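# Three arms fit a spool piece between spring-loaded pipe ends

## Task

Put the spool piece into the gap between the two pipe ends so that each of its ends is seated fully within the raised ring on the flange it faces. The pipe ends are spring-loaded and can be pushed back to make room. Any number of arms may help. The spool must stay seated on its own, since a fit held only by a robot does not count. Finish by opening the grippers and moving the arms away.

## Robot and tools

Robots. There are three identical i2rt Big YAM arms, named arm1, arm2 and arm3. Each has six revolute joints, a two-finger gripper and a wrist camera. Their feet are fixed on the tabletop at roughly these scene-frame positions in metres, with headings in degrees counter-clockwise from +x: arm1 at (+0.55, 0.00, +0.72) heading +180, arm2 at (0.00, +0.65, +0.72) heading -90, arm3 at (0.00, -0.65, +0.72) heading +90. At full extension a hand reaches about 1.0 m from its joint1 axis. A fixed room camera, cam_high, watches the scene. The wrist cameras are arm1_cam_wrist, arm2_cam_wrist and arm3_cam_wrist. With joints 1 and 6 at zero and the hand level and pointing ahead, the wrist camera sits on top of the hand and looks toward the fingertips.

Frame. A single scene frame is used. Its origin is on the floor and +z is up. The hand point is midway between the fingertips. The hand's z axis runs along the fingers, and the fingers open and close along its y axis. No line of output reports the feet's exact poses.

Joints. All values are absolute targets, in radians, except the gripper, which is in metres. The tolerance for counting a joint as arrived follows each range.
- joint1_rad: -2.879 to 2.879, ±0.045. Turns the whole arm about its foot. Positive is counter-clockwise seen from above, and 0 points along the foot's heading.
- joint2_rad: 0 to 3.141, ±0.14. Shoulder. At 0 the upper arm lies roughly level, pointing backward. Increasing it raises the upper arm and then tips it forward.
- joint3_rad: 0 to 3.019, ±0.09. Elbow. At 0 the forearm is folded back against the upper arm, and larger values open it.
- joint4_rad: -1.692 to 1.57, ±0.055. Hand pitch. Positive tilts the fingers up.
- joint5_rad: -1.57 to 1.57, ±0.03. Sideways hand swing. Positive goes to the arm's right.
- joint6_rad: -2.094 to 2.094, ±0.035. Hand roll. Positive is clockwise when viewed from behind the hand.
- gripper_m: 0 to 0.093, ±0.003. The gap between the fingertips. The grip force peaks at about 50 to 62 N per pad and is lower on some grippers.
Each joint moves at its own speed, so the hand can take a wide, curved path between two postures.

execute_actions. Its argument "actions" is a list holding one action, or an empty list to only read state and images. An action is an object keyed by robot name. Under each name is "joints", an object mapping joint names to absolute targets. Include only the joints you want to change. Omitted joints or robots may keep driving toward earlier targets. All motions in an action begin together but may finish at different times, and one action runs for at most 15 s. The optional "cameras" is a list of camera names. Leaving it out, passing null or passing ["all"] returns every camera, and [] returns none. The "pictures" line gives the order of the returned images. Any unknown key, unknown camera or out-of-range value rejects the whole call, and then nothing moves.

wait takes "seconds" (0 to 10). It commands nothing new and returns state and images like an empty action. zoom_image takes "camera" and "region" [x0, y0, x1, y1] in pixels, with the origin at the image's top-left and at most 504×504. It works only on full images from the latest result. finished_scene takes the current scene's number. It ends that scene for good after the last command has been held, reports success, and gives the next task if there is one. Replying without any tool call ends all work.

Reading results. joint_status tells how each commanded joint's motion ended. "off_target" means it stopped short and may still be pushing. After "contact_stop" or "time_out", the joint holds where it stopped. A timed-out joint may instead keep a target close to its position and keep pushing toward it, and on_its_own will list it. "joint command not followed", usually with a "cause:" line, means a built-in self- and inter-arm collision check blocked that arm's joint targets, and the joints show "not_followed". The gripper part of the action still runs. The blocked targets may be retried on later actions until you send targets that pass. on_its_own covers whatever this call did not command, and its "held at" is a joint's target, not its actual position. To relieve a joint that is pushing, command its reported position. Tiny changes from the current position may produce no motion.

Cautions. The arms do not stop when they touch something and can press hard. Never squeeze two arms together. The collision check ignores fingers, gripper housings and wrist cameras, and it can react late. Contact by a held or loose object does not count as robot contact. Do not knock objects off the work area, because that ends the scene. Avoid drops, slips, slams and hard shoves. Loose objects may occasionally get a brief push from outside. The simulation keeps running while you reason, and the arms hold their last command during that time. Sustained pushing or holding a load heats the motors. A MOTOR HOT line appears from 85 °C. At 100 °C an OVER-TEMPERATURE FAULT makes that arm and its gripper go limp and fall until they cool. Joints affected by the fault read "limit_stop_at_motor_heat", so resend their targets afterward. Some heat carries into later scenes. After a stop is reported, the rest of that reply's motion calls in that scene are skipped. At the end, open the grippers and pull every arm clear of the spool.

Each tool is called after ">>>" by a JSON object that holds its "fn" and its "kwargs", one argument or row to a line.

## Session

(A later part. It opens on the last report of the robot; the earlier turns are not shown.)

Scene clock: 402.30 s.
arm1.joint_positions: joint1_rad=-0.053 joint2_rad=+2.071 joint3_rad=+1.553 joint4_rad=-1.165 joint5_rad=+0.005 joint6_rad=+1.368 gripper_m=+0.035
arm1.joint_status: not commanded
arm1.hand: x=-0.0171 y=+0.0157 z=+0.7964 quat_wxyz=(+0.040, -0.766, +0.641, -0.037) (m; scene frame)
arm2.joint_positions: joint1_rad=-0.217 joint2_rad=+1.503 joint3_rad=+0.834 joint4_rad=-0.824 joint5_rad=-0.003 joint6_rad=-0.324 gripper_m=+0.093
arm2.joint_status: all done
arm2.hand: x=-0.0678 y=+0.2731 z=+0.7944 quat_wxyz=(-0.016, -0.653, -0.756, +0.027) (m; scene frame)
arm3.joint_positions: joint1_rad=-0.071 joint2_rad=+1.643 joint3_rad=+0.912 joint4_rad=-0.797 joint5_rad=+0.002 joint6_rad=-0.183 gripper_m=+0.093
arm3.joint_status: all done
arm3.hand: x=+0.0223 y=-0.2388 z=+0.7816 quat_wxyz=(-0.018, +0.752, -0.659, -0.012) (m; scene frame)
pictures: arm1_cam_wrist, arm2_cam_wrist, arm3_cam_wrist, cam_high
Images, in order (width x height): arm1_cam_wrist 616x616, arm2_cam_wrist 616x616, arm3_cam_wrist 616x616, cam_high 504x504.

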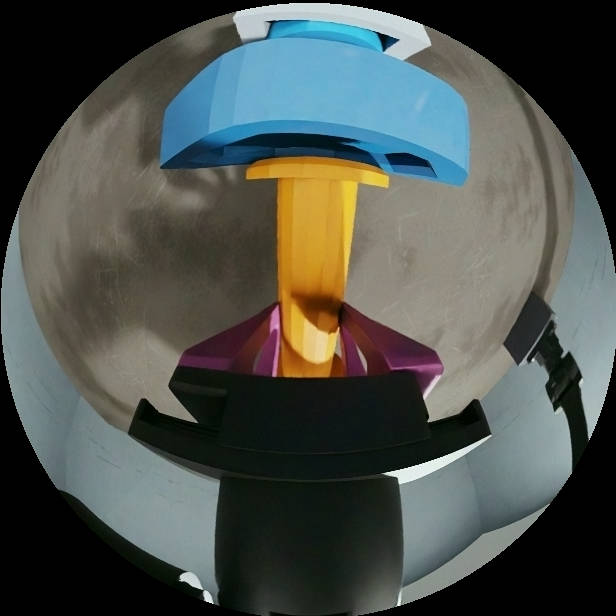

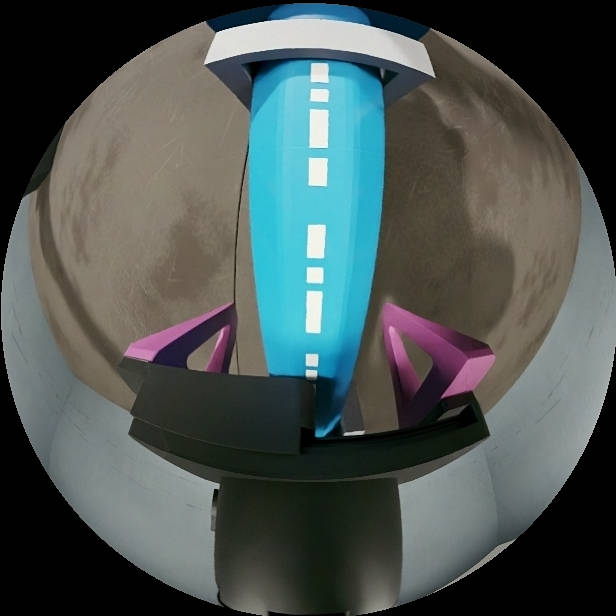

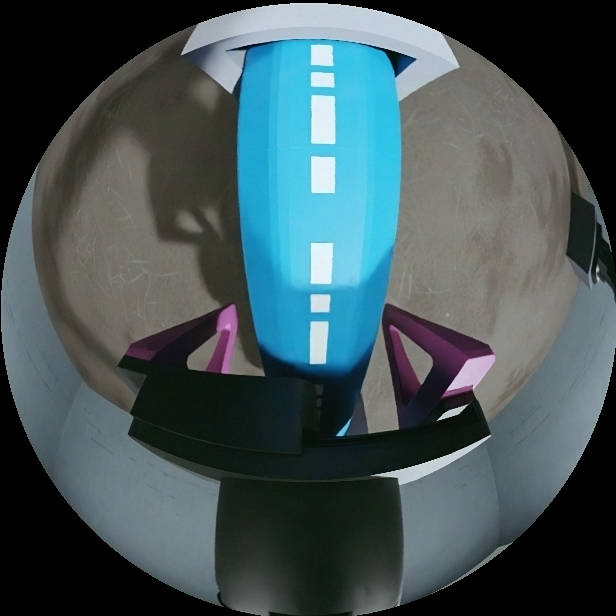

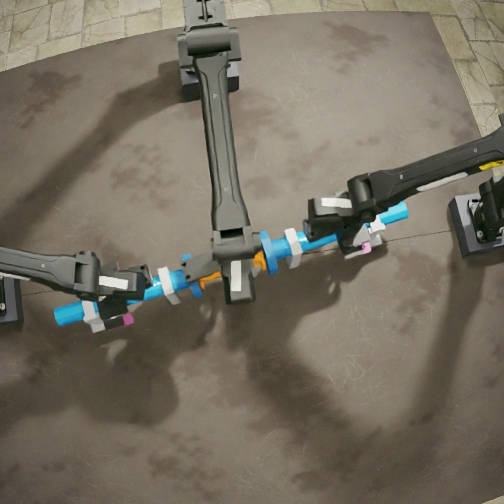

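>>> {"fn": "execute_actions", "kwargs": {
  "actions": [
    {"arm2":{"joints":{"gripper_m":0}},"arm3":{"joints":{"gripper_m":0}}}
  ],
  "cameras": []
}}

>>> {"fn": "execute_actions", "kwargs": {
  "actions": [
    {"arm2":{"joints":{"joint2_rad":1.43,"joint3_rad":0.76,"joint4_rad":-0.85}},"arm3":{"joints":{"joint2_rad":1.57,"joint3_rad":0.84,"joint4_rad":-0.82}}}
  ],
  "cameras": []
}}

>>> {"fn": "execute_actions", "kwargs": {
  "actions": [
    {"arm1":{"joints":{"joint2_rad":2.005,"joint4_rad":-1.17}}}
  ],
  "cameras": ["arm1_cam_wrist","cam_high"]
}}

Scene clock: 406.73 s.
arm1.joint_positions: joint1_rad=-0.053 joint2_rad=+2.071 joint3_rad=+1.553 joint4_rad=-1.165 joint5_rad=+0.005 joint6_rad=+1.369 gripper_m=+0.035
arm1.joint_status: not commanded
arm1.hand: x=-0.0169 y=+0.0156 z=+0.7965 quat_wxyz=(+0.040, -0.765, +0.641, -0.037) (m; scene frame)
arm2.joint_positions: joint1_rad=-0.217 joint2_rad=+1.503 joint3_rad=+0.834 joint4_rad=-0.824 joint5_rad=-0.001 joint6_rad=-0.318 gripper_m=+0.038
arm2.joint_status: gripper_m off_target (ended at +0.038, target +0.000)
arm2.hand: x=-0.0683 y=+0.2731 z=+0.7944 quat_wxyz=(-0.015, -0.656, -0.754, +0.027) (m; scene frame)
arm3.joint_positions: joint1_rad=-0.073 joint2_rad=+1.643 joint3_rad=+0.912 joint4_rad=-0.796 joint5_rad=+0.008 joint6_rad=-0.185 gripper_m=+0.036
arm3.joint_status: gripper_m off_target (ended at +0.036, target +0.000)
arm3.hand: x=+0.0240 y=-0.2388 z=+0.7816 quat_wxyz=(-0.019, +0.751, -0.659, -0.010) (m; scene frame)
pictures: none
No camera images: the call's "cameras" was empty. Leave "cameras" out to get every camera's image.

Scene clock: 407.37 s.
arm1.joint_positions: joint1_rad=-0.053 joint2_rad=+2.069 joint3_rad=+1.553 joint4_rad=-1.166 joint5_rad=+0.002 joint6_rad=+1.368 gripper_m=+0.035
arm1.joint_status: not commanded
arm1.hand: x=-0.0170 y=+0.0151 z=+0.7973 quat_wxyz=(+0.039, -0.766, +0.641, -0.038) (m; scene frame)
arm2.joint_positions: joint1_rad=-0.217 joint2_rad=+1.481 joint3_rad=+0.808 joint4_rad=-0.793 joint5_rad=-0.001 joint6_rad=-0.311 gripper_m=+0.038
arm2.joint_status: joint4_rad off_target (ended at -0.793, target -0.850); the others done
arm2.hand: x=-0.0678 y=+0.2758 z=+0.7946 quat_wxyz=(-0.022, -0.658, -0.752, +0.039) (m; scene frame)
arm3.joint_positions: joint1_rad=-0.073 joint2_rad=+1.626 joint3_rad=+0.890 joint4_rad=-0.775 joint5_rad=+0.010 joint6_rad=-0.184 gripper_m=+0.036
arm3.joint_status: all done
arm3.hand: x=+0.0242 y=-0.2424 z=+0.7818 quat_wxyz=(-0.026, +0.751, -0.660, -0.014) (m; scene frame)
pictures: none
No camera images: the call's "cameras" was empty. Leave "cameras" out to get every camera's image.

Scene clock: 408.10 s.
arm1.joint_positions: joint1_rad=-0.053 joint2_rad=+2.037 joint3_rad=+1.553 joint4_rad=-1.166 joint5_rad=+0.002 joint6_rad=+1.368 gripper_m=+0.035
arm1.joint_status: all done
arm1.hand: x=-0.0209 y=+0.0150 z=+0.8149 quat_wxyz=(+0.029, -0.766, +0.641, -0.025) (m; scene frame)
arm2.joint_positions: joint1_rad=-0.217 joint2_rad=+1.481 joint3_rad=+0.808 joint4_rad=-0.793 joint5_rad=-0.001 joint6_rad=-0.311 gripper_m=+0.038
arm2.joint_status: not commanded
arm2.hand: x=-0.0678 y=+0.2758 z=+0.7946 quat_wxyz=(-0.022, -0.658, -0.752, +0.039) (m; scene frame)
arm3.joint_positions: joint1_rad=-0.073 joint2_rad=+1.626 joint3_rad=+0.890 joint4_rad=-0.775 joint5_rad=+0.010 joint6_rad=-0.184 gripper_m=+0.036
arm3.joint_status: not commanded
arm3.hand: x=+0.0242 y=-0.2424 z=+0.7818 quat_wxyz=(-0.026, +0.751, -0.660, -0.014) (m; scene frame)
pictures: arm1_cam_wrist, cam_high
Images, in order (width x height): arm1_cam_wrist 616x616, cam_high 504x504.

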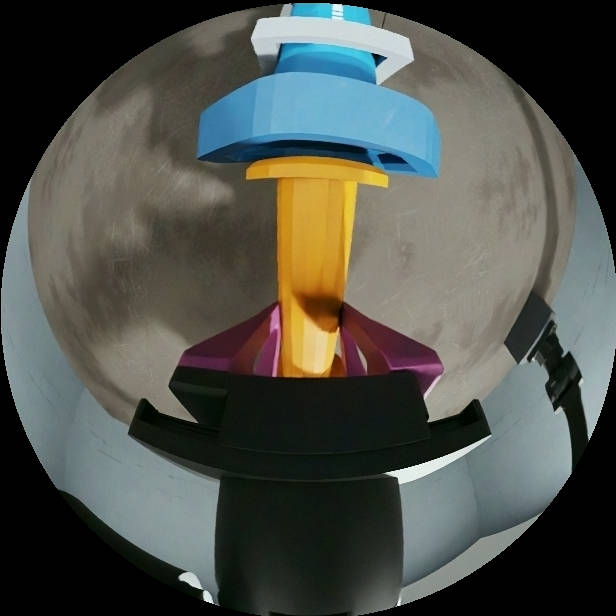

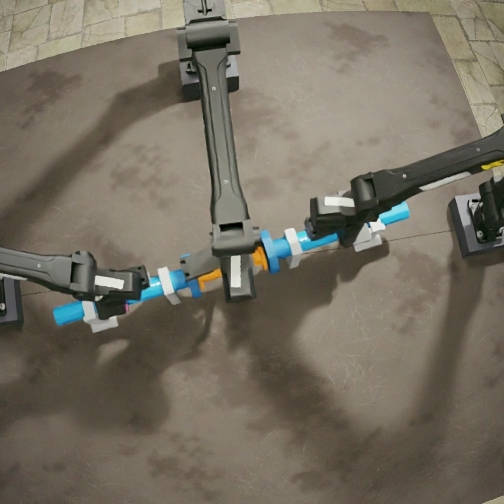

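Now .815. Release.

>>> {"fn": "execute_actions", "kwargs": {
  "actions": [
    {"arm2":{"joints":{"gripper_m":0.093,"joint2_rad":1.48,"joint3_rad":0.81,"joint4_rad":-0.8}},"arm3":{"joints":{"gripper_m":0.093,"joint2_rad":1.63,"joint3_rad":0.89,"joint4_rad":-0.78}}}
  ]
}}

>>> {"fn": "zoom_image", "kwargs": {
  "camera": "cam_high",
  "region": [170,200,310,310]
}}

Scene clock: 411.00 s.
arm1.joint_positions: joint1_rad=-0.053 joint2_rad=+2.037 joint3_rad=+1.553 joint4_rad=-1.166 joint5_rad=+0.002 joint6_rad=+1.369 gripper_m=+0.035
arm1.joint_status: not commanded
arm1.hand: x=-0.0209 y=+0.0150 z=+0.8149 quat_wxyz=(+0.029, -0.766, +0.642, -0.025) (m; scene frame)
arm2.joint_positions: joint1_rad=-0.217 joint2_rad=+1.481 joint3_rad=+0.808 joint4_rad=-0.792 joint5_rad=+0.000 joint6_rad=-0.324 gripper_m=+0.093
arm2.joint_status: all done
arm2.hand: x=-0.0680 y=+0.2756 z=+0.7949 quat_wxyz=(-0.022, -0.653, -0.756, +0.040) (m; scene frame)
arm3.joint_positions: joint1_rad=-0.072 joint2_rad=+1.628 joint3_rad=+0.890 joint4_rad=-0.770 joint5_rad=+0.002 joint6_rad=-0.184 gripper_m=+0.093
arm3.joint_status: all done
arm3.hand: x=+0.0228 y=-0.2412 z=+0.7814 quat_wxyz=(-0.026, +0.751, -0.659, -0.018) (m; scene frame)
pictures: arm1_cam_wrist, arm2_cam_wrist, arm3_cam_wrist, cam_high
Images, in order (width x height): arm1_cam_wrist 616x616, arm2_cam_wrist 616x616, arm3_cam_wrist 616x616, cam_high 504x504.

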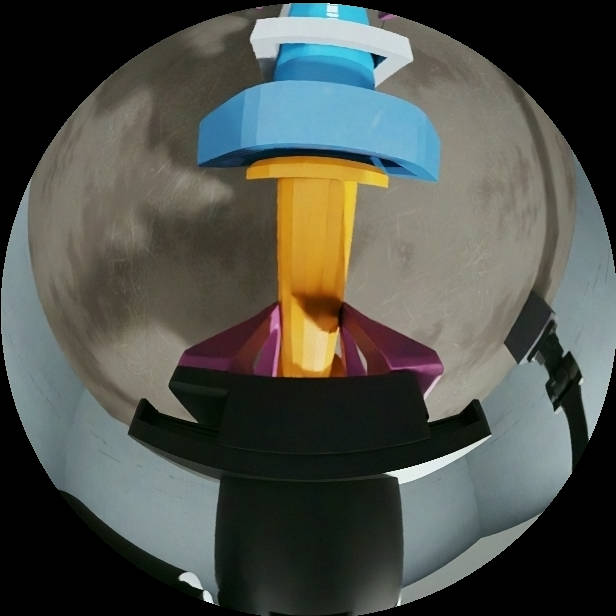

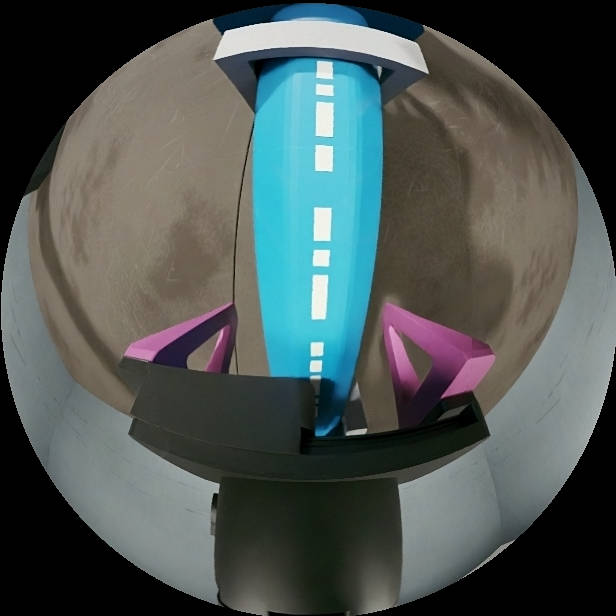

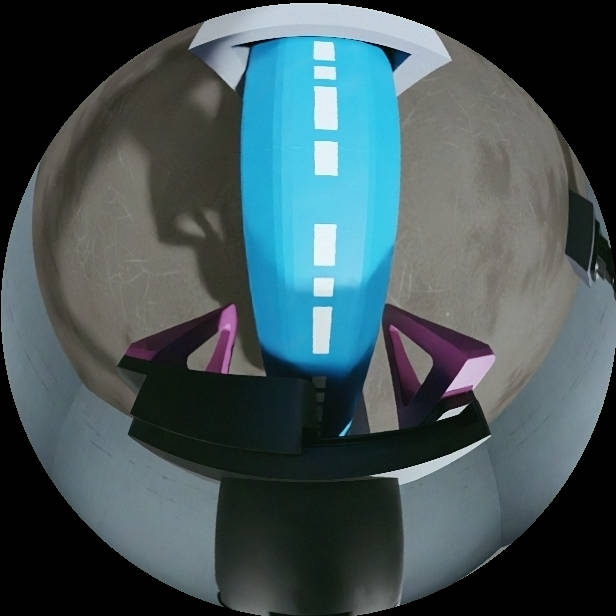

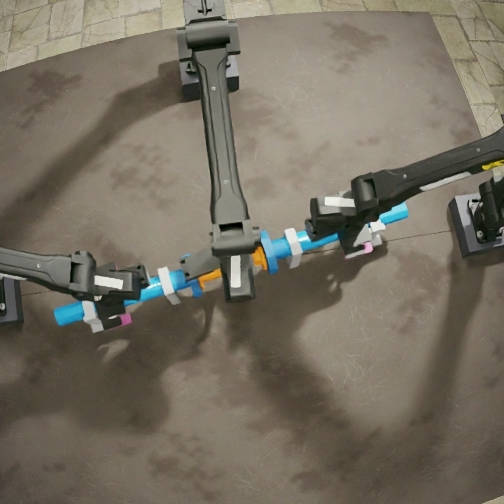

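Region (170, 200, 310, 310) of cam_high's 504x504 image, scaled by 3.600, with more detail than that image has; it fills the top 396 rows of this view, and the rest is white.

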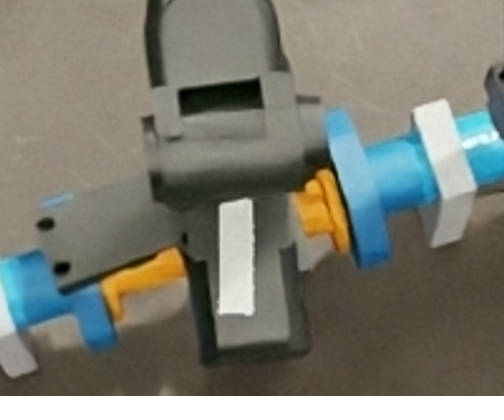

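>>> {"fn": "execute_actions", "kwargs": {
  "actions": [
    {"arm1":{"joints":{"gripper_m":0.093}}}
  ],
  "cameras": []
}}

>>> {"fn": "execute_actions", "kwargs": {
  "actions": [
    {"arm1":{"joints":{"joint2_rad":1.85,"joint4_rad":-1.25}},"arm2":{"joints":{"joint2_rad":1.0,"joint3_rad":0.9,"joint4_rad":-1.3}},"arm3":{"joints":{"joint2_rad":1.1,"joint3_rad":0.95,"joint4_rad":-1.3}}}
  ]
}}

>>> {"fn": "zoom_image", "kwargs": {
  "camera": "cam_high",
  "region": [170,200,310,310]
}}

>>> {"fn": "zoom_image", "kwargs": {
  "camera": "arm1_cam_wrist",
  "region": [200,120,420,420]
}}

Scene clock: 417.30 s.
arm1.joint_positions: joint1_rad=-0.053 joint2_rad=+2.023 joint3_rad=+1.553 joint4_rad=-1.166 joint5_rad=+0.002 joint6_rad=+1.368 gripper_m=+0.093
arm1.joint_status: all done
arm1.hand: x=-0.0225 y=+0.0150 z=+0.8228 quat_wxyz=(+0.024, -0.766, +0.642, -0.019) (m; scene frame)
arm2.joint_positions: joint1_rad=-0.217 joint2_rad=+1.481 joint3_rad=+0.808 joint4_rad=-0.792 joint5_rad=+0.000 joint6_rad=-0.324 gripper_m=+0.093
arm2.joint_status: not commanded
arm2.hand: x=-0.0680 y=+0.2756 z=+0.7949 quat_wxyz=(-0.022, -0.653, -0.756, +0.040) (m; scene frame)
arm3.joint_positions: joint1_rad=-0.072 joint2_rad=+1.628 joint3_rad=+0.890 joint4_rad=-0.770 joint5_rad=+0.002 joint6_rad=-0.184 gripper_m=+0.093
arm3.joint_status: not commanded
arm3.hand: x=+0.0228 y=-0.2412 z=+0.7814 quat_wxyz=(-0.026, +0.751, -0.659, -0.018) (m; scene frame)
pictures: none
No camera images: the call's "cameras" was empty. Leave "cameras" out to get every camera's image.

Scene clock: 418.57 s.
arm1.joint_positions: joint1_rad=-0.053 joint2_rad=+1.831 joint3_rad=+1.553 joint4_rad=-1.238 joint5_rad=+0.002 joint6_rad=+1.368 gripper_m=+0.093
arm1.joint_status: all done
arm1.hand: x=-0.0147 y=+0.0135 z=+0.9280 quat_wxyz=(-0.013, -0.767, +0.641, +0.027) (m; scene frame)
arm2.joint_positions: joint1_rad=-0.217 joint2_rad=+0.992 joint3_rad=+0.857 joint4_rad=-1.291 joint5_rad=+0.000 joint6_rad=-0.324 gripper_m=+0.093
arm2.joint_status: all done
arm2.hand: x=-0.0513 y=+0.3662 z=+0.9552 quat_wxyz=(-0.032, -0.652, -0.755, +0.056) (m; scene frame)
arm3.joint_positions: joint1_rad=-0.072 joint2_rad=+1.091 joint3_rad=+0.908 joint4_rad=-1.284 joint5_rad=+0.002 joint6_rad=-0.184 gripper_m=+0.093
arm3.joint_status: all done
arm3.hand: x=+0.0174 y=-0.3420 z=+0.9628 quat_wxyz=(-0.042, +0.751, -0.659, -0.031) (m; scene frame)
pictures: arm1_cam_wrist, arm2_cam_wrist, arm3_cam_wrist, cam_high
Images, in order (width x height): arm1_cam_wrist 616x616, arm2_cam_wrist 616x616, arm3_cam_wrist 616x616, cam_high 504x504.

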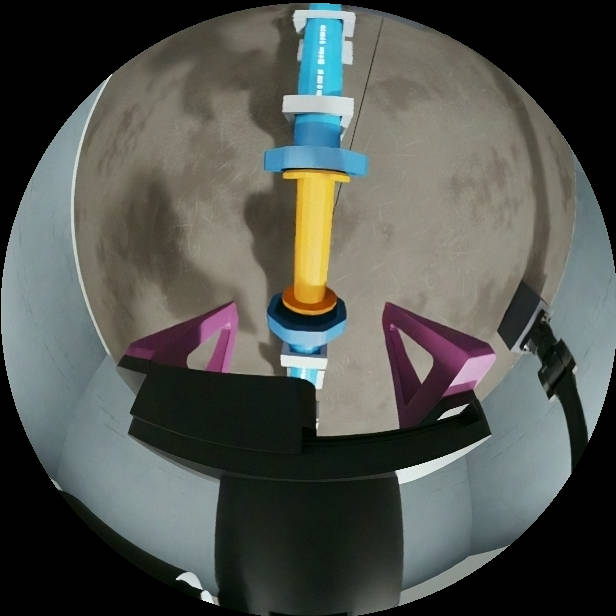

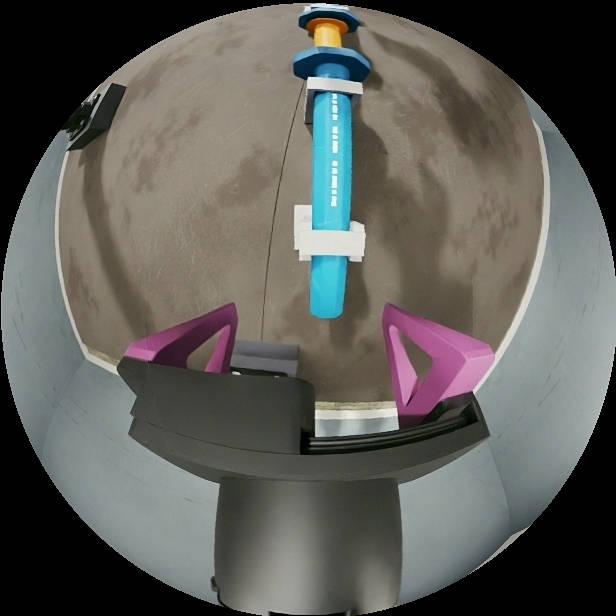

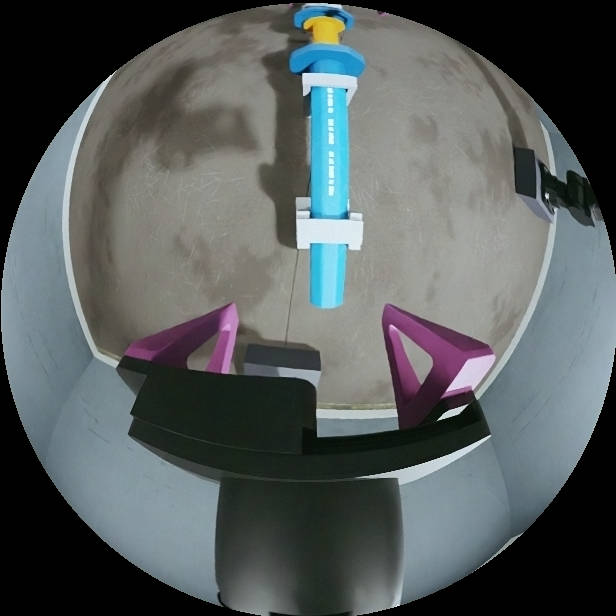

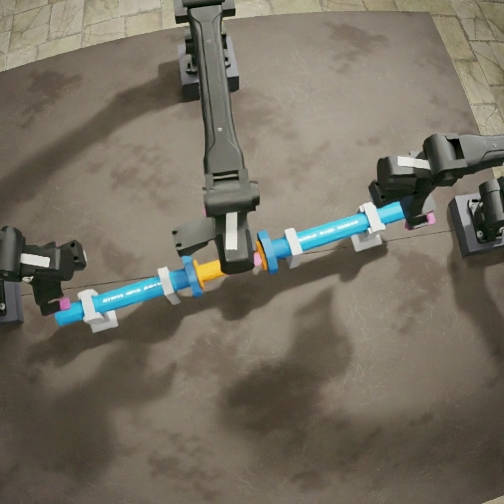

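Region (170, 200, 310, 310) of cam_high's 504x504 image, scaled by 3.600, with more detail than that image has; it fills the top 396 rows of this view, and the rest is white.

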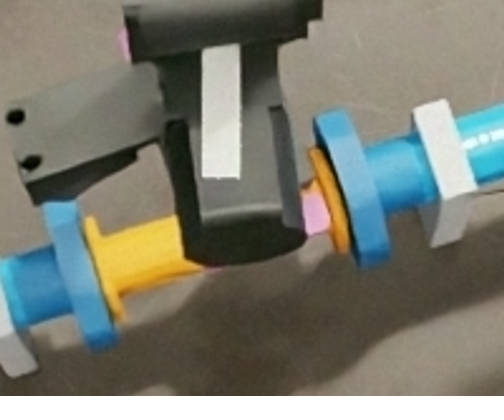

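Region (200, 120, 420, 420) of arm1_cam_wrist's 616x616 image, scaled by 1.680, with more detail than that image has; it fills the left 370 columns of this view, and the rest is white.

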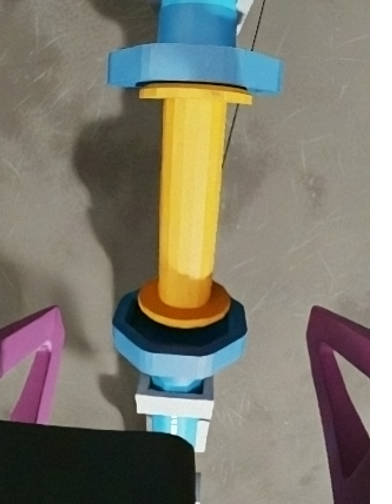

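>>> {"fn": "execute_actions", "kwargs": {
  "actions": [
    {"arm1":{"joints":{"joint2_rad":1.5,"joint3_rad":1.3,"joint4_rad":-1.37}},"arm2":{"joints":{"joint1_rad":-0.62,"joint2_rad":2.0,"joint3_rad":1.7,"joint4_rad":-1.25,"joint6_rad":-1.7}}}
  ],
  "cameras": []
}}

>>> {"fn": "execute_actions", "kwargs": {
  "actions": [
    {"arm2":{"joints":{"joint5_rad":-1.2}}}
  ],
  "cameras": ["arm2_cam_wrist"]
}}

Scene clock: 429.07 s.
arm1.joint_positions: joint1_rad=-0.053 joint2_rad=+1.485 joint3_rad=+1.306 joint4_rad=-1.361 joint5_rad=+0.002 joint6_rad=+1.367 gripper_m=+0.093
arm1.joint_status: all done
arm1.hand: x=+0.1105 y=+0.0095 z=+0.9992 quat_wxyz=(-0.006, -0.767, +0.641, +0.018) (m; scene frame)
arm2.joint_positions: joint1_rad=-0.626 joint2_rad=+2.009 joint3_rad=+1.647 joint4_rad=-1.251 joint5_rad=+0.000 joint6_rad=-1.689 gripper_m=+0.093
arm2.joint_status: all done
arm2.hand: x=-0.3283 y=+0.1574 z=+0.8257 quat_wxyz=(-0.006, -0.233, -0.972, -0.027) (m; scene frame)
arm3.joint_positions: joint1_rad=-0.072 joint2_rad=+1.091 joint3_rad=+0.908 joint4_rad=-1.284 joint5_rad=+0.002 joint6_rad=-0.184 gripper_m=+0.093
arm3.joint_status: not commanded
arm3.hand: x=+0.0174 y=-0.3420 z=+0.9628 quat_wxyz=(-0.042, +0.751, -0.659, -0.031) (m; scene frame)
pictures: none
No camera images: the call's "cameras" was empty. Leave "cameras" out to get every camera's image.

Scene clock: 430.63 s.
arm1.joint_positions: joint1_rad=-0.053 joint2_rad=+1.485 joint3_rad=+1.306 joint4_rad=-1.361 joint5_rad=+0.002 joint6_rad=+1.367 gripper_m=+0.093
arm1.joint_status: not commanded
arm1.hand: x=+0.1105 y=+0.0095 z=+0.9992 quat_wxyz=(-0.006, -0.767, +0.641, +0.018) (m; scene frame)
arm2.joint_positions: joint1_rad=-0.626 joint2_rad=+2.009 joint3_rad=+1.647 joint4_rad=-1.251 joint5_rad=-1.197 joint6_rad=-1.690 gripper_m=+0.093
arm2.joint_status: all done
arm2.hand: x=-0.1976 y=+0.0633 z=+0.9334 quat_wxyz=(-0.533, -0.207, -0.802, +0.173) (m; scene frame)
arm3.joint_positions: joint1_rad=-0.072 joint2_rad=+1.091 joint3_rad=+0.908 joint4_rad=-1.284 joint5_rad=+0.002 joint6_rad=-0.184 gripper_m=+0.093
arm3.joint_status: not commanded
arm3.hand: x=+0.0174 y=-0.3420 z=+0.9628 quat_wxyz=(-0.042, +0.751, -0.659, -0.031) (m; scene frame)
pictures: arm2_cam_wrist
Images, in order (width x height): arm2_cam_wrist 616x616.

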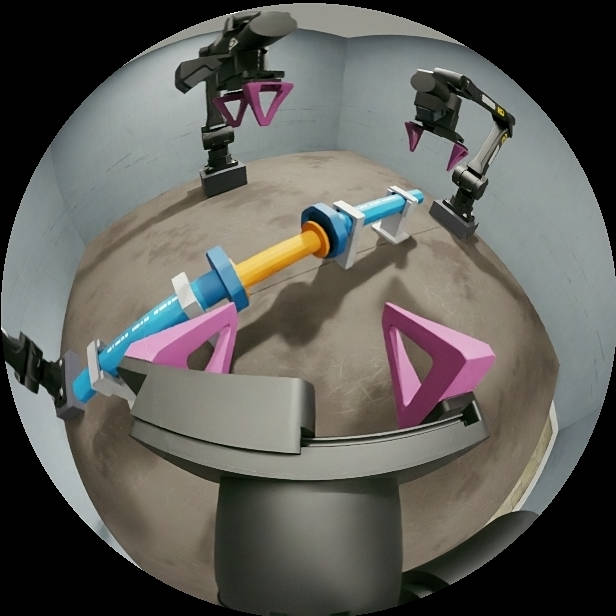

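>>> {"fn": "execute_actions", "kwargs": {
  "actions": []
}}

>>> {"fn": "zoom_image", "kwargs": {
  "camera": "arm2_cam_wrist",
  "region": [160,140,420,340]
}}

>>> {"fn": "zoom_image", "kwargs": {
  "camera": "cam_high",
  "region": [30,100,450,400]
}}

Scene clock: 443.47 s.
arm1.joint_positions: joint1_rad=-0.053 joint2_rad=+1.485 joint3_rad=+1.306 joint4_rad=-1.361 joint5_rad=+0.002 joint6_rad=+1.367 gripper_m=+0.093
arm1.joint_status: not commanded
arm1.hand: x=+0.1105 y=+0.0095 z=+0.9992 quat_wxyz=(-0.006, -0.767, +0.641, +0.018) (m; scene frame)
arm2.joint_positions: joint1_rad=-0.626 joint2_rad=+2.009 joint3_rad=+1.647 joint4_rad=-1.251 joint5_rad=-1.197 joint6_rad=-1.690 gripper_m=+0.093
arm2.joint_status: all done
arm2.hand: x=-0.1976 y=+0.0633 z=+0.9334 quat_wxyz=(-0.533, -0.207, -0.802, +0.173) (m; scene frame)
arm3.joint_positions: joint1_rad=-0.072 joint2_rad=+1.091 joint3_rad=+0.908 joint4_rad=-1.284 joint5_rad=+0.002 joint6_rad=-0.184 gripper_m=+0.093
arm3.joint_status: not commanded
arm3.hand: x=+0.0174 y=-0.3420 z=+0.9628 quat_wxyz=(-0.042, +0.751, -0.659, -0.031) (m; scene frame)
pictures: arm1_cam_wrist, arm2_cam_wrist, arm3_cam_wrist, cam_high
Images, in order (width x height): arm1_cam_wrist 616x616, arm2_cam_wrist 616x616, arm3_cam_wrist 616x616, cam_high 504x504.

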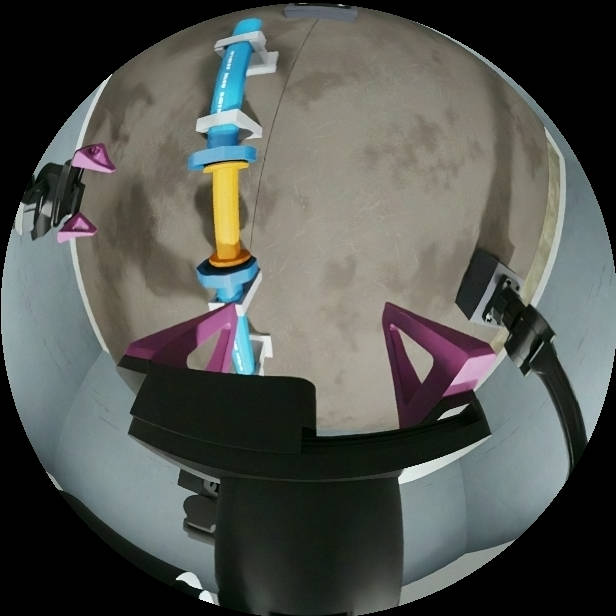

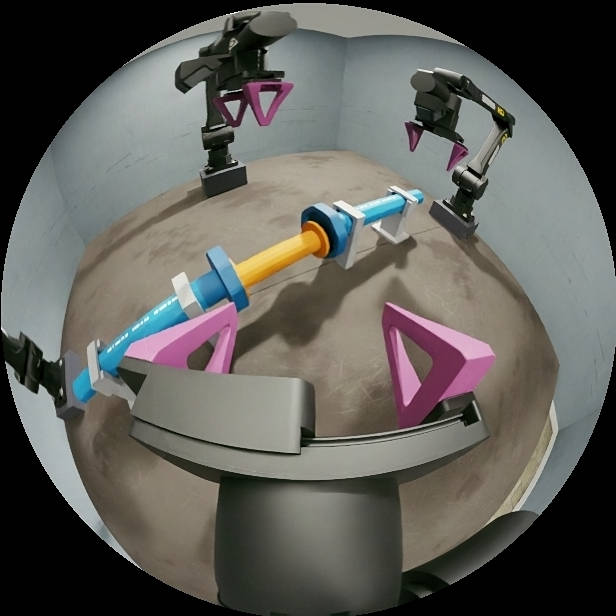

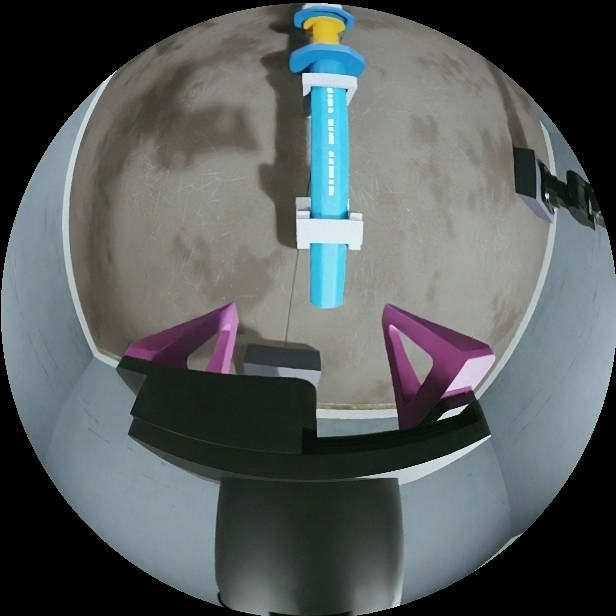

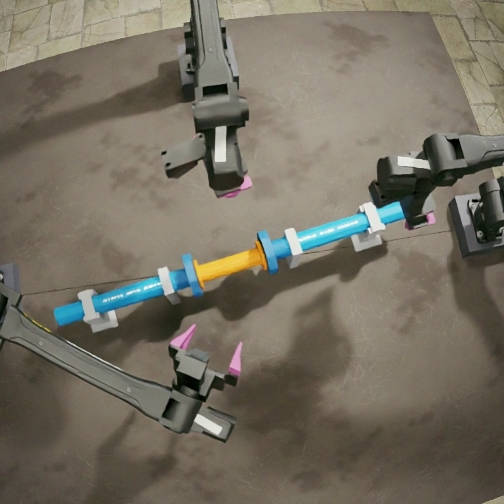

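Region (160, 140, 420, 340) of arm2_cam_wrist's 616x616 image, scaled by 1.938, with more detail than that image has; it fills the top 388 rows of this view, and the rest is white.

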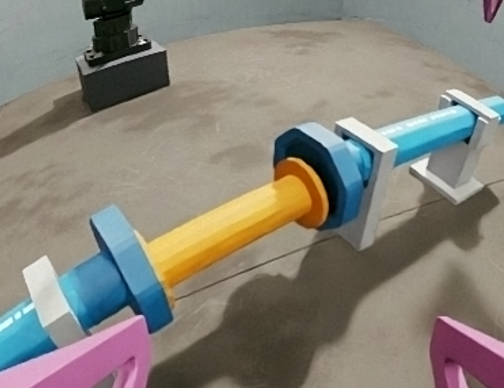

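Region (30, 100, 450, 400) of cam_high's 504x504 image, scaled by 1.200, with more detail than that image has; it fills the top 360 rows of this view, and the rest is white.

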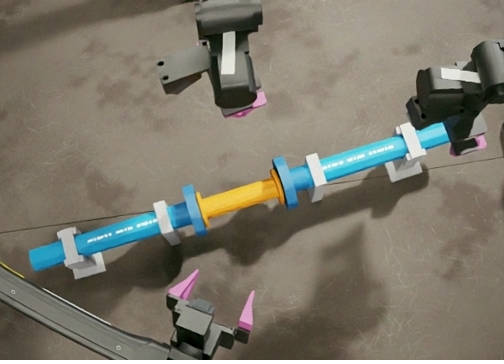

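>>> {"fn": "execute_actions", "kwargs": {
  "actions": [
    {"arm2":{"joints":{"joint5_rad":0,"joint1_rad":-0.75,"joint2_rad":1.3,"joint3_rad":1.0,"joint6_rad":-0.3}},"arm1":{"joints":{"joint1_rad":-0.05,"joint2_rad":1.87,"joint3_rad":1.58,"joint4_rad":-1.23}}}
  ],
  "cameras": ["arm1_cam_wrist","cam_high"]
}}

>>> {"fn": "zoom_image", "kwargs": {
  "camera": "arm1_cam_wrist",
  "region": [150,150,470,450]
}}

Scene clock: 452.53 s.
arm1.joint_positions: joint1_rad=-0.053 joint2_rad=+1.880 joint3_rad=+1.534 joint4_rad=-1.236 joint5_rad=+0.002 joint6_rad=+1.367 gripper_m=+0.093
arm1.joint_status: all done
arm1.hand: x=-0.0075 y=+0.0137 z=+0.8947 quat_wxyz=(+0.008, -0.767, +0.641, +0.002) (m; scene frame)
arm2.joint_positions: joint1_rad=-0.760 joint2_rad=+1.298 joint3_rad=+1.009 joint4_rad=-1.249 joint5_rad=-0.003 joint6_rad=-0.311 gripper_m=+0.093
arm2.joint_status: all done
arm2.hand: x=-0.2372 y=+0.3776 z=+0.9240 quat_wxyz=(+0.000, -0.836, -0.549, +0.011) (m; scene frame)
arm3.joint_positions: joint1_rad=-0.072 joint2_rad=+1.091 joint3_rad=+0.908 joint4_rad=-1.284 joint5_rad=+0.002 joint6_rad=-0.184 gripper_m=+0.093
arm3.joint_status: not commanded
arm3.hand: x=+0.0174 y=-0.3420 z=+0.9628 quat_wxyz=(-0.042, +0.751, -0.659, -0.031) (m; scene frame)
pictures: arm1_cam_wrist, cam_high
Images, in order (width x height): arm1_cam_wrist 616x616, cam_high 504x504.

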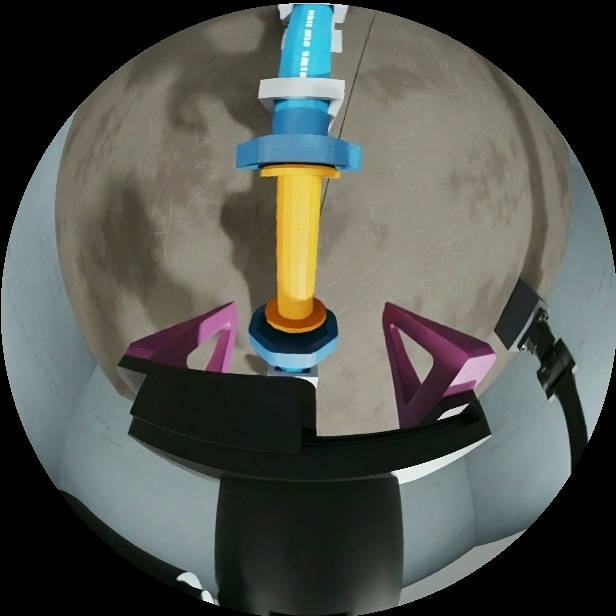

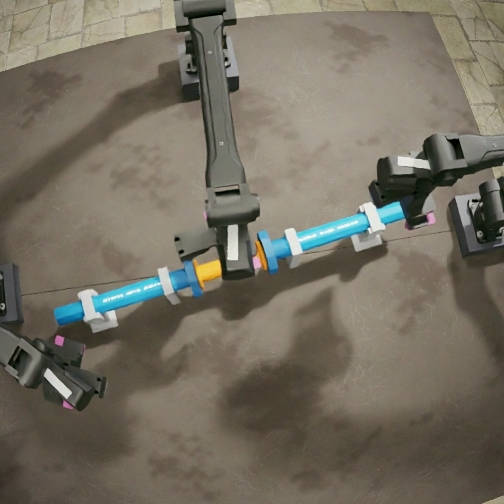

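Region (150, 150, 470, 450) of arm1_cam_wrist's 616x616 image, scaled by 1.575, with more detail than that image has; it fills the top 472 rows of this view, and the rest is white.

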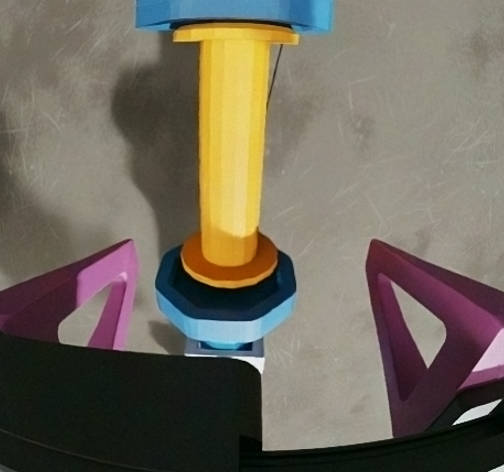

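>>> {"fn": "execute_actions", "kwargs": {
  "actions": [
    {"arm1":{"joints":{"joint2_rad":2.08,"joint3_rad":1.55,"joint4_rad":-1.14}}}
  ],
  "cameras": ["arm1_cam_wrist","cam_high"]
}}

>>> {"fn": "execute_actions", "kwargs": {
  "actions": [
    {"arm1":{"joints":{"gripper_m":0.03}}}
  ],
  "cameras": ["arm1_cam_wrist","cam_high"]
}}

Scene clock: 457.97 s.
arm1.joint_positions: joint1_rad=-0.050 joint2_rad=+2.084 joint3_rad=+1.535 joint4_rad=-1.151 joint5_rad=+0.008 joint6_rad=+1.369 gripper_m=+0.093
arm1.joint_status: all done
arm1.hand: x=-0.0110 y=+0.0147 z=+0.7839 quat_wxyz=(+0.046, -0.766, +0.640, -0.042) (m; scene frame)
arm2.joint_positions: joint1_rad=-0.760 joint2_rad=+1.298 joint3_rad=+1.009 joint4_rad=-1.249 joint5_rad=-0.003 joint6_rad=-0.311 gripper_m=+0.093
arm2.joint_status: not commanded
arm2.hand: x=-0.2372 y=+0.3776 z=+0.9240 quat_wxyz=(+0.000, -0.836, -0.548, +0.011) (m; scene frame)
arm3.joint_positions: joint1_rad=-0.072 joint2_rad=+1.091 joint3_rad=+0.908 joint4_rad=-1.284 joint5_rad=+0.002 joint6_rad=-0.184 gripper_m=+0.093
arm3.joint_status: not commanded
arm3.hand: x=+0.0174 y=-0.3420 z=+0.9628 quat_wxyz=(-0.042, +0.751, -0.659, -0.031) (m; scene frame)
pictures: arm1_cam_wrist, cam_high
Images, in order (width x height): arm1_cam_wrist 616x616, cam_high 504x504.

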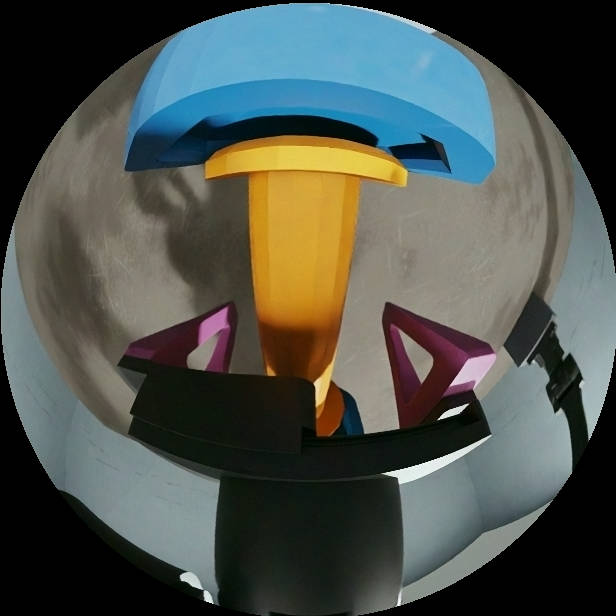

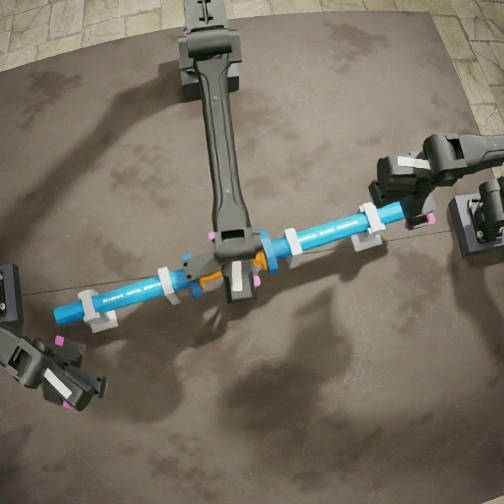

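Scene clock: 458.63 s.
arm1.joint_positions: joint1_rad=-0.050 joint2_rad=+2.083 joint3_rad=+1.535 joint4_rad=-1.144 joint5_rad=+0.005 joint6_rad=+1.387 gripper_m=+0.035
arm1.joint_status: gripper_m off_target (ended at +0.035, target +0.030)
arm1.hand: x=-0.0130 y=+0.0142 z=+0.7840 quat_wxyz=(+0.043, -0.760, +0.647, -0.040) (m; scene frame)
arm2.joint_positions: joint1_rad=-0.760 joint2_rad=+1.298 joint3_rad=+1.009 joint4_rad=-1.249 joint5_rad=-0.003 joint6_rad=-0.311 gripper_m=+0.093
arm2.joint_status: not commanded
arm2.hand: x=-0.2372 y=+0.3776 z=+0.9240 quat_wxyz=(+0.000, -0.836, -0.548, +0.011) (m; scene frame)
arm3.joint_positions: joint1_rad=-0.072 joint2_rad=+1.091 joint3_rad=+0.908 joint4_rad=-1.284 joint5_rad=+0.002 joint6_rad=-0.184 gripper_m=+0.093
arm3.joint_status: not commanded
arm3.hand: x=+0.0174 y=-0.3420 z=+0.9628 quat_wxyz=(-0.042, +0.751, -0.659, -0.031) (m; scene frame)
pictures: arm1_cam_wrist, cam_high
Images, in order (width x height): arm1_cam_wrist 616x616, cam_high 504x504.

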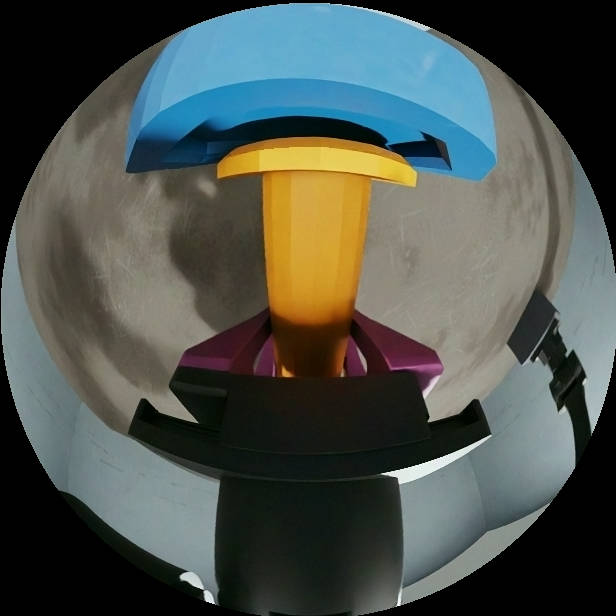

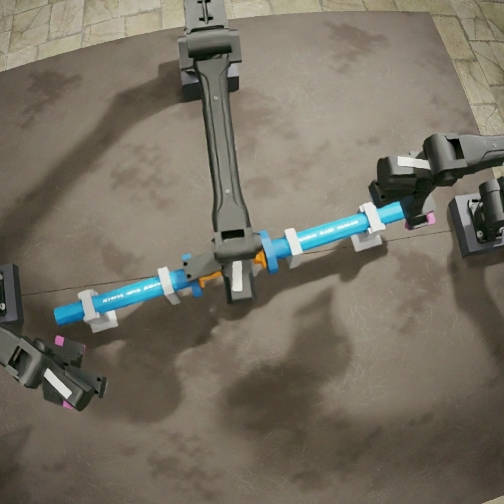

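>>> {"fn": "execute_actions", "kwargs": {
  "actions": [
    {"arm1":{"joints":{"joint2_rad":2.03,"joint4_rad":-1.17}}}
  ],
  "cameras": ["arm1_cam_wrist","cam_high"]
}}

Scene clock: 461.80 s.
arm1.joint_positions: joint1_rad=-0.050 joint2_rad=+2.081 joint3_rad=+1.535 joint4_rad=-1.144 joint5_rad=+0.005 joint6_rad=+1.388 gripper_m=+0.035
arm1.joint_status: all done
arm1.hand: x=-0.0133 y=+0.0141 z=+0.7850 quat_wxyz=(+0.042, -0.760, +0.647, -0.039) (m; scene frame)
arm2.joint_positions: joint1_rad=-0.760 joint2_rad=+1.298 joint3_rad=+1.009 joint4_rad=-1.249 joint5_rad=-0.003 joint6_rad=-0.311 gripper_m=+0.093
arm2.joint_status: not commanded
arm2.hand: x=-0.2372 y=+0.3776 z=+0.9240 quat_wxyz=(+0.000, -0.836, -0.548, +0.011) (m; scene frame)
arm3.joint_positions: joint1_rad=-0.072 joint2_rad=+1.091 joint3_rad=+0.908 joint4_rad=-1.284 joint5_rad=+0.002 joint6_rad=-0.184 gripper_m=+0.093
arm3.joint_status: not commanded
arm3.hand: x=+0.0174 y=-0.3420 z=+0.9628 quat_wxyz=(-0.042, +0.751, -0.659, -0.031) (m; scene frame)
pictures: arm1_cam_wrist, cam_high
Images, in order (width x height): arm1_cam_wrist 616x616, cam_high 504x504.

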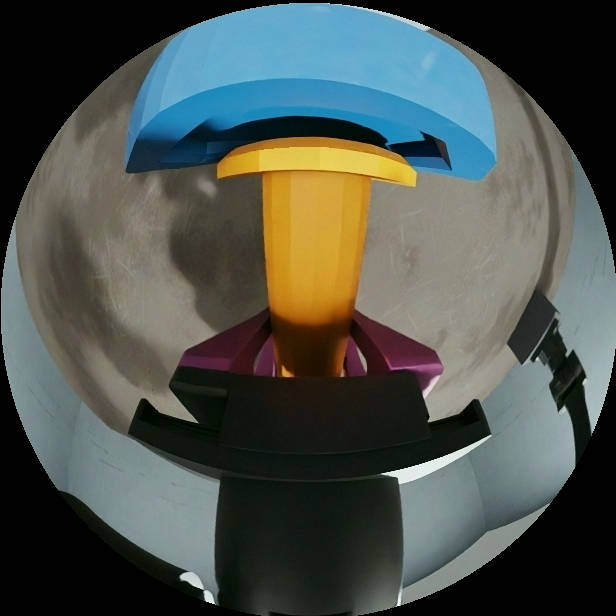

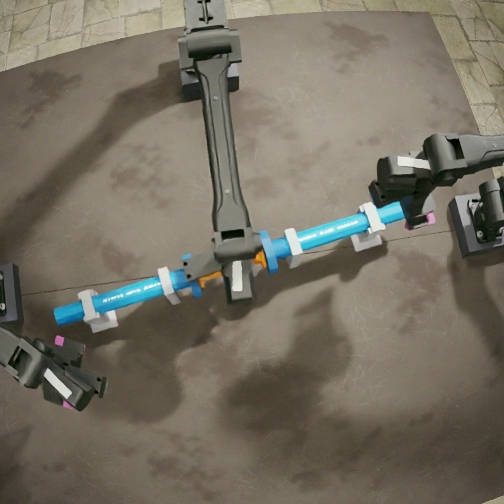

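>>> {"fn": "execute_actions", "kwargs": {
  "actions": [
    {"arm1":{"joints":{"joint2_rad":1.96,"joint4_rad":-1.22}}}
  ],
  "cameras": ["arm1_cam_wrist","cam_high"]
}}

Scene clock: 463.77 s.
arm1.joint_positions: joint1_rad=-0.052 joint2_rad=+2.042 joint3_rad=+1.535 joint4_rad=-1.187 joint5_rad=+0.001 joint6_rad=+1.383 gripper_m=+0.035
arm1.joint_status: all done
arm1.hand: x=-0.0074 y=+0.0139 z=+0.8073 quat_wxyz=(+0.042, -0.761, +0.646, -0.042) (m; scene frame)
arm2.joint_positions: joint1_rad=-0.760 joint2_rad=+1.298 joint3_rad=+1.009 joint4_rad=-1.249 joint5_rad=-0.003 joint6_rad=-0.311 gripper_m=+0.093
arm2.joint_status: not commanded
arm2.hand: x=-0.2372 y=+0.3776 z=+0.9240 quat_wxyz=(+0.000, -0.836, -0.548, +0.011) (m; scene frame)
arm3.joint_positions: joint1_rad=-0.072 joint2_rad=+1.091 joint3_rad=+0.908 joint4_rad=-1.284 joint5_rad=+0.002 joint6_rad=-0.184 gripper_m=+0.093
arm3.joint_status: not commanded
arm3.hand: x=+0.0174 y=-0.3420 z=+0.9628 quat_wxyz=(-0.042, +0.751, -0.659, -0.031) (m; scene frame)
pictures: arm1_cam_wrist, cam_high
Images, in order (width x height): arm1_cam_wrist 616x616, cam_high 504x504.

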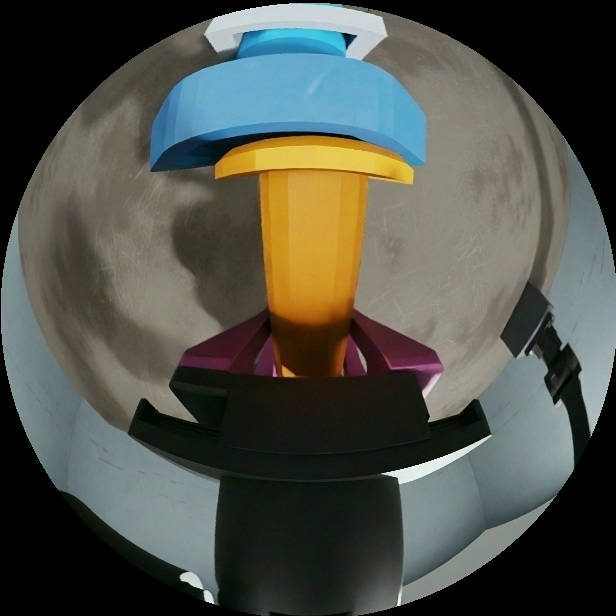

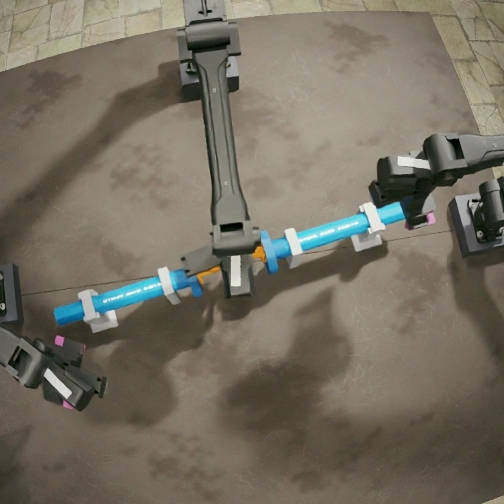

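>>> {"fn": "execute_actions", "kwargs": {
  "actions": [
    {"arm1":{"joints":{"joint2_rad":2.06,"joint4_rad":-1.155}}}
  ],
  "cameras": ["arm1_cam_wrist","cam_high"]
}}

Scene clock: 468.17 s.
arm1.joint_positions: joint1_rad=-0.052 joint2_rad=+2.044 joint3_rad=+1.533 joint4_rad=-1.184 joint5_rad=+0.001 joint6_rad=+1.383 gripper_m=+0.035
arm1.joint_status: all done
arm1.hand: x=-0.0076 y=+0.0140 z=+0.8058 quat_wxyz=(+0.042, -0.761, +0.646, -0.042) (m; scene frame)
arm2.joint_positions: joint1_rad=-0.760 joint2_rad=+1.298 joint3_rad=+1.009 joint4_rad=-1.249 joint5_rad=-0.003 joint6_rad=-0.311 gripper_m=+0.093
arm2.joint_status: not commanded
arm2.hand: x=-0.2372 y=+0.3776 z=+0.9240 quat_wxyz=(+0.000, -0.836, -0.548, +0.011) (m; scene frame)
arm3.joint_positions: joint1_rad=-0.072 joint2_rad=+1.091 joint3_rad=+0.908 joint4_rad=-1.284 joint5_rad=+0.002 joint6_rad=-0.184 gripper_m=+0.093
arm3.joint_status: not commanded
arm3.hand: x=+0.0174 y=-0.3420 z=+0.9628 quat_wxyz=(-0.042, +0.751, -0.659, -0.031) (m; scene frame)
pictures: arm1_cam_wrist, cam_high
Images, in order (width x height): arm1_cam_wrist 616x616, cam_high 504x504.

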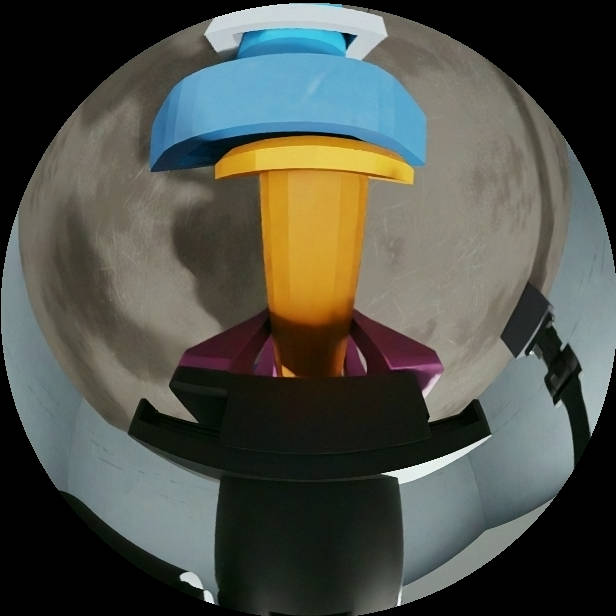

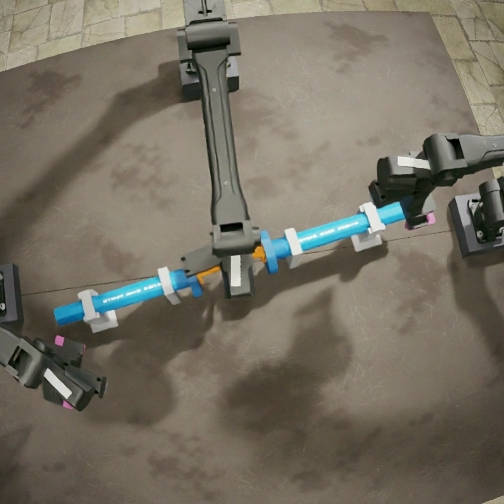

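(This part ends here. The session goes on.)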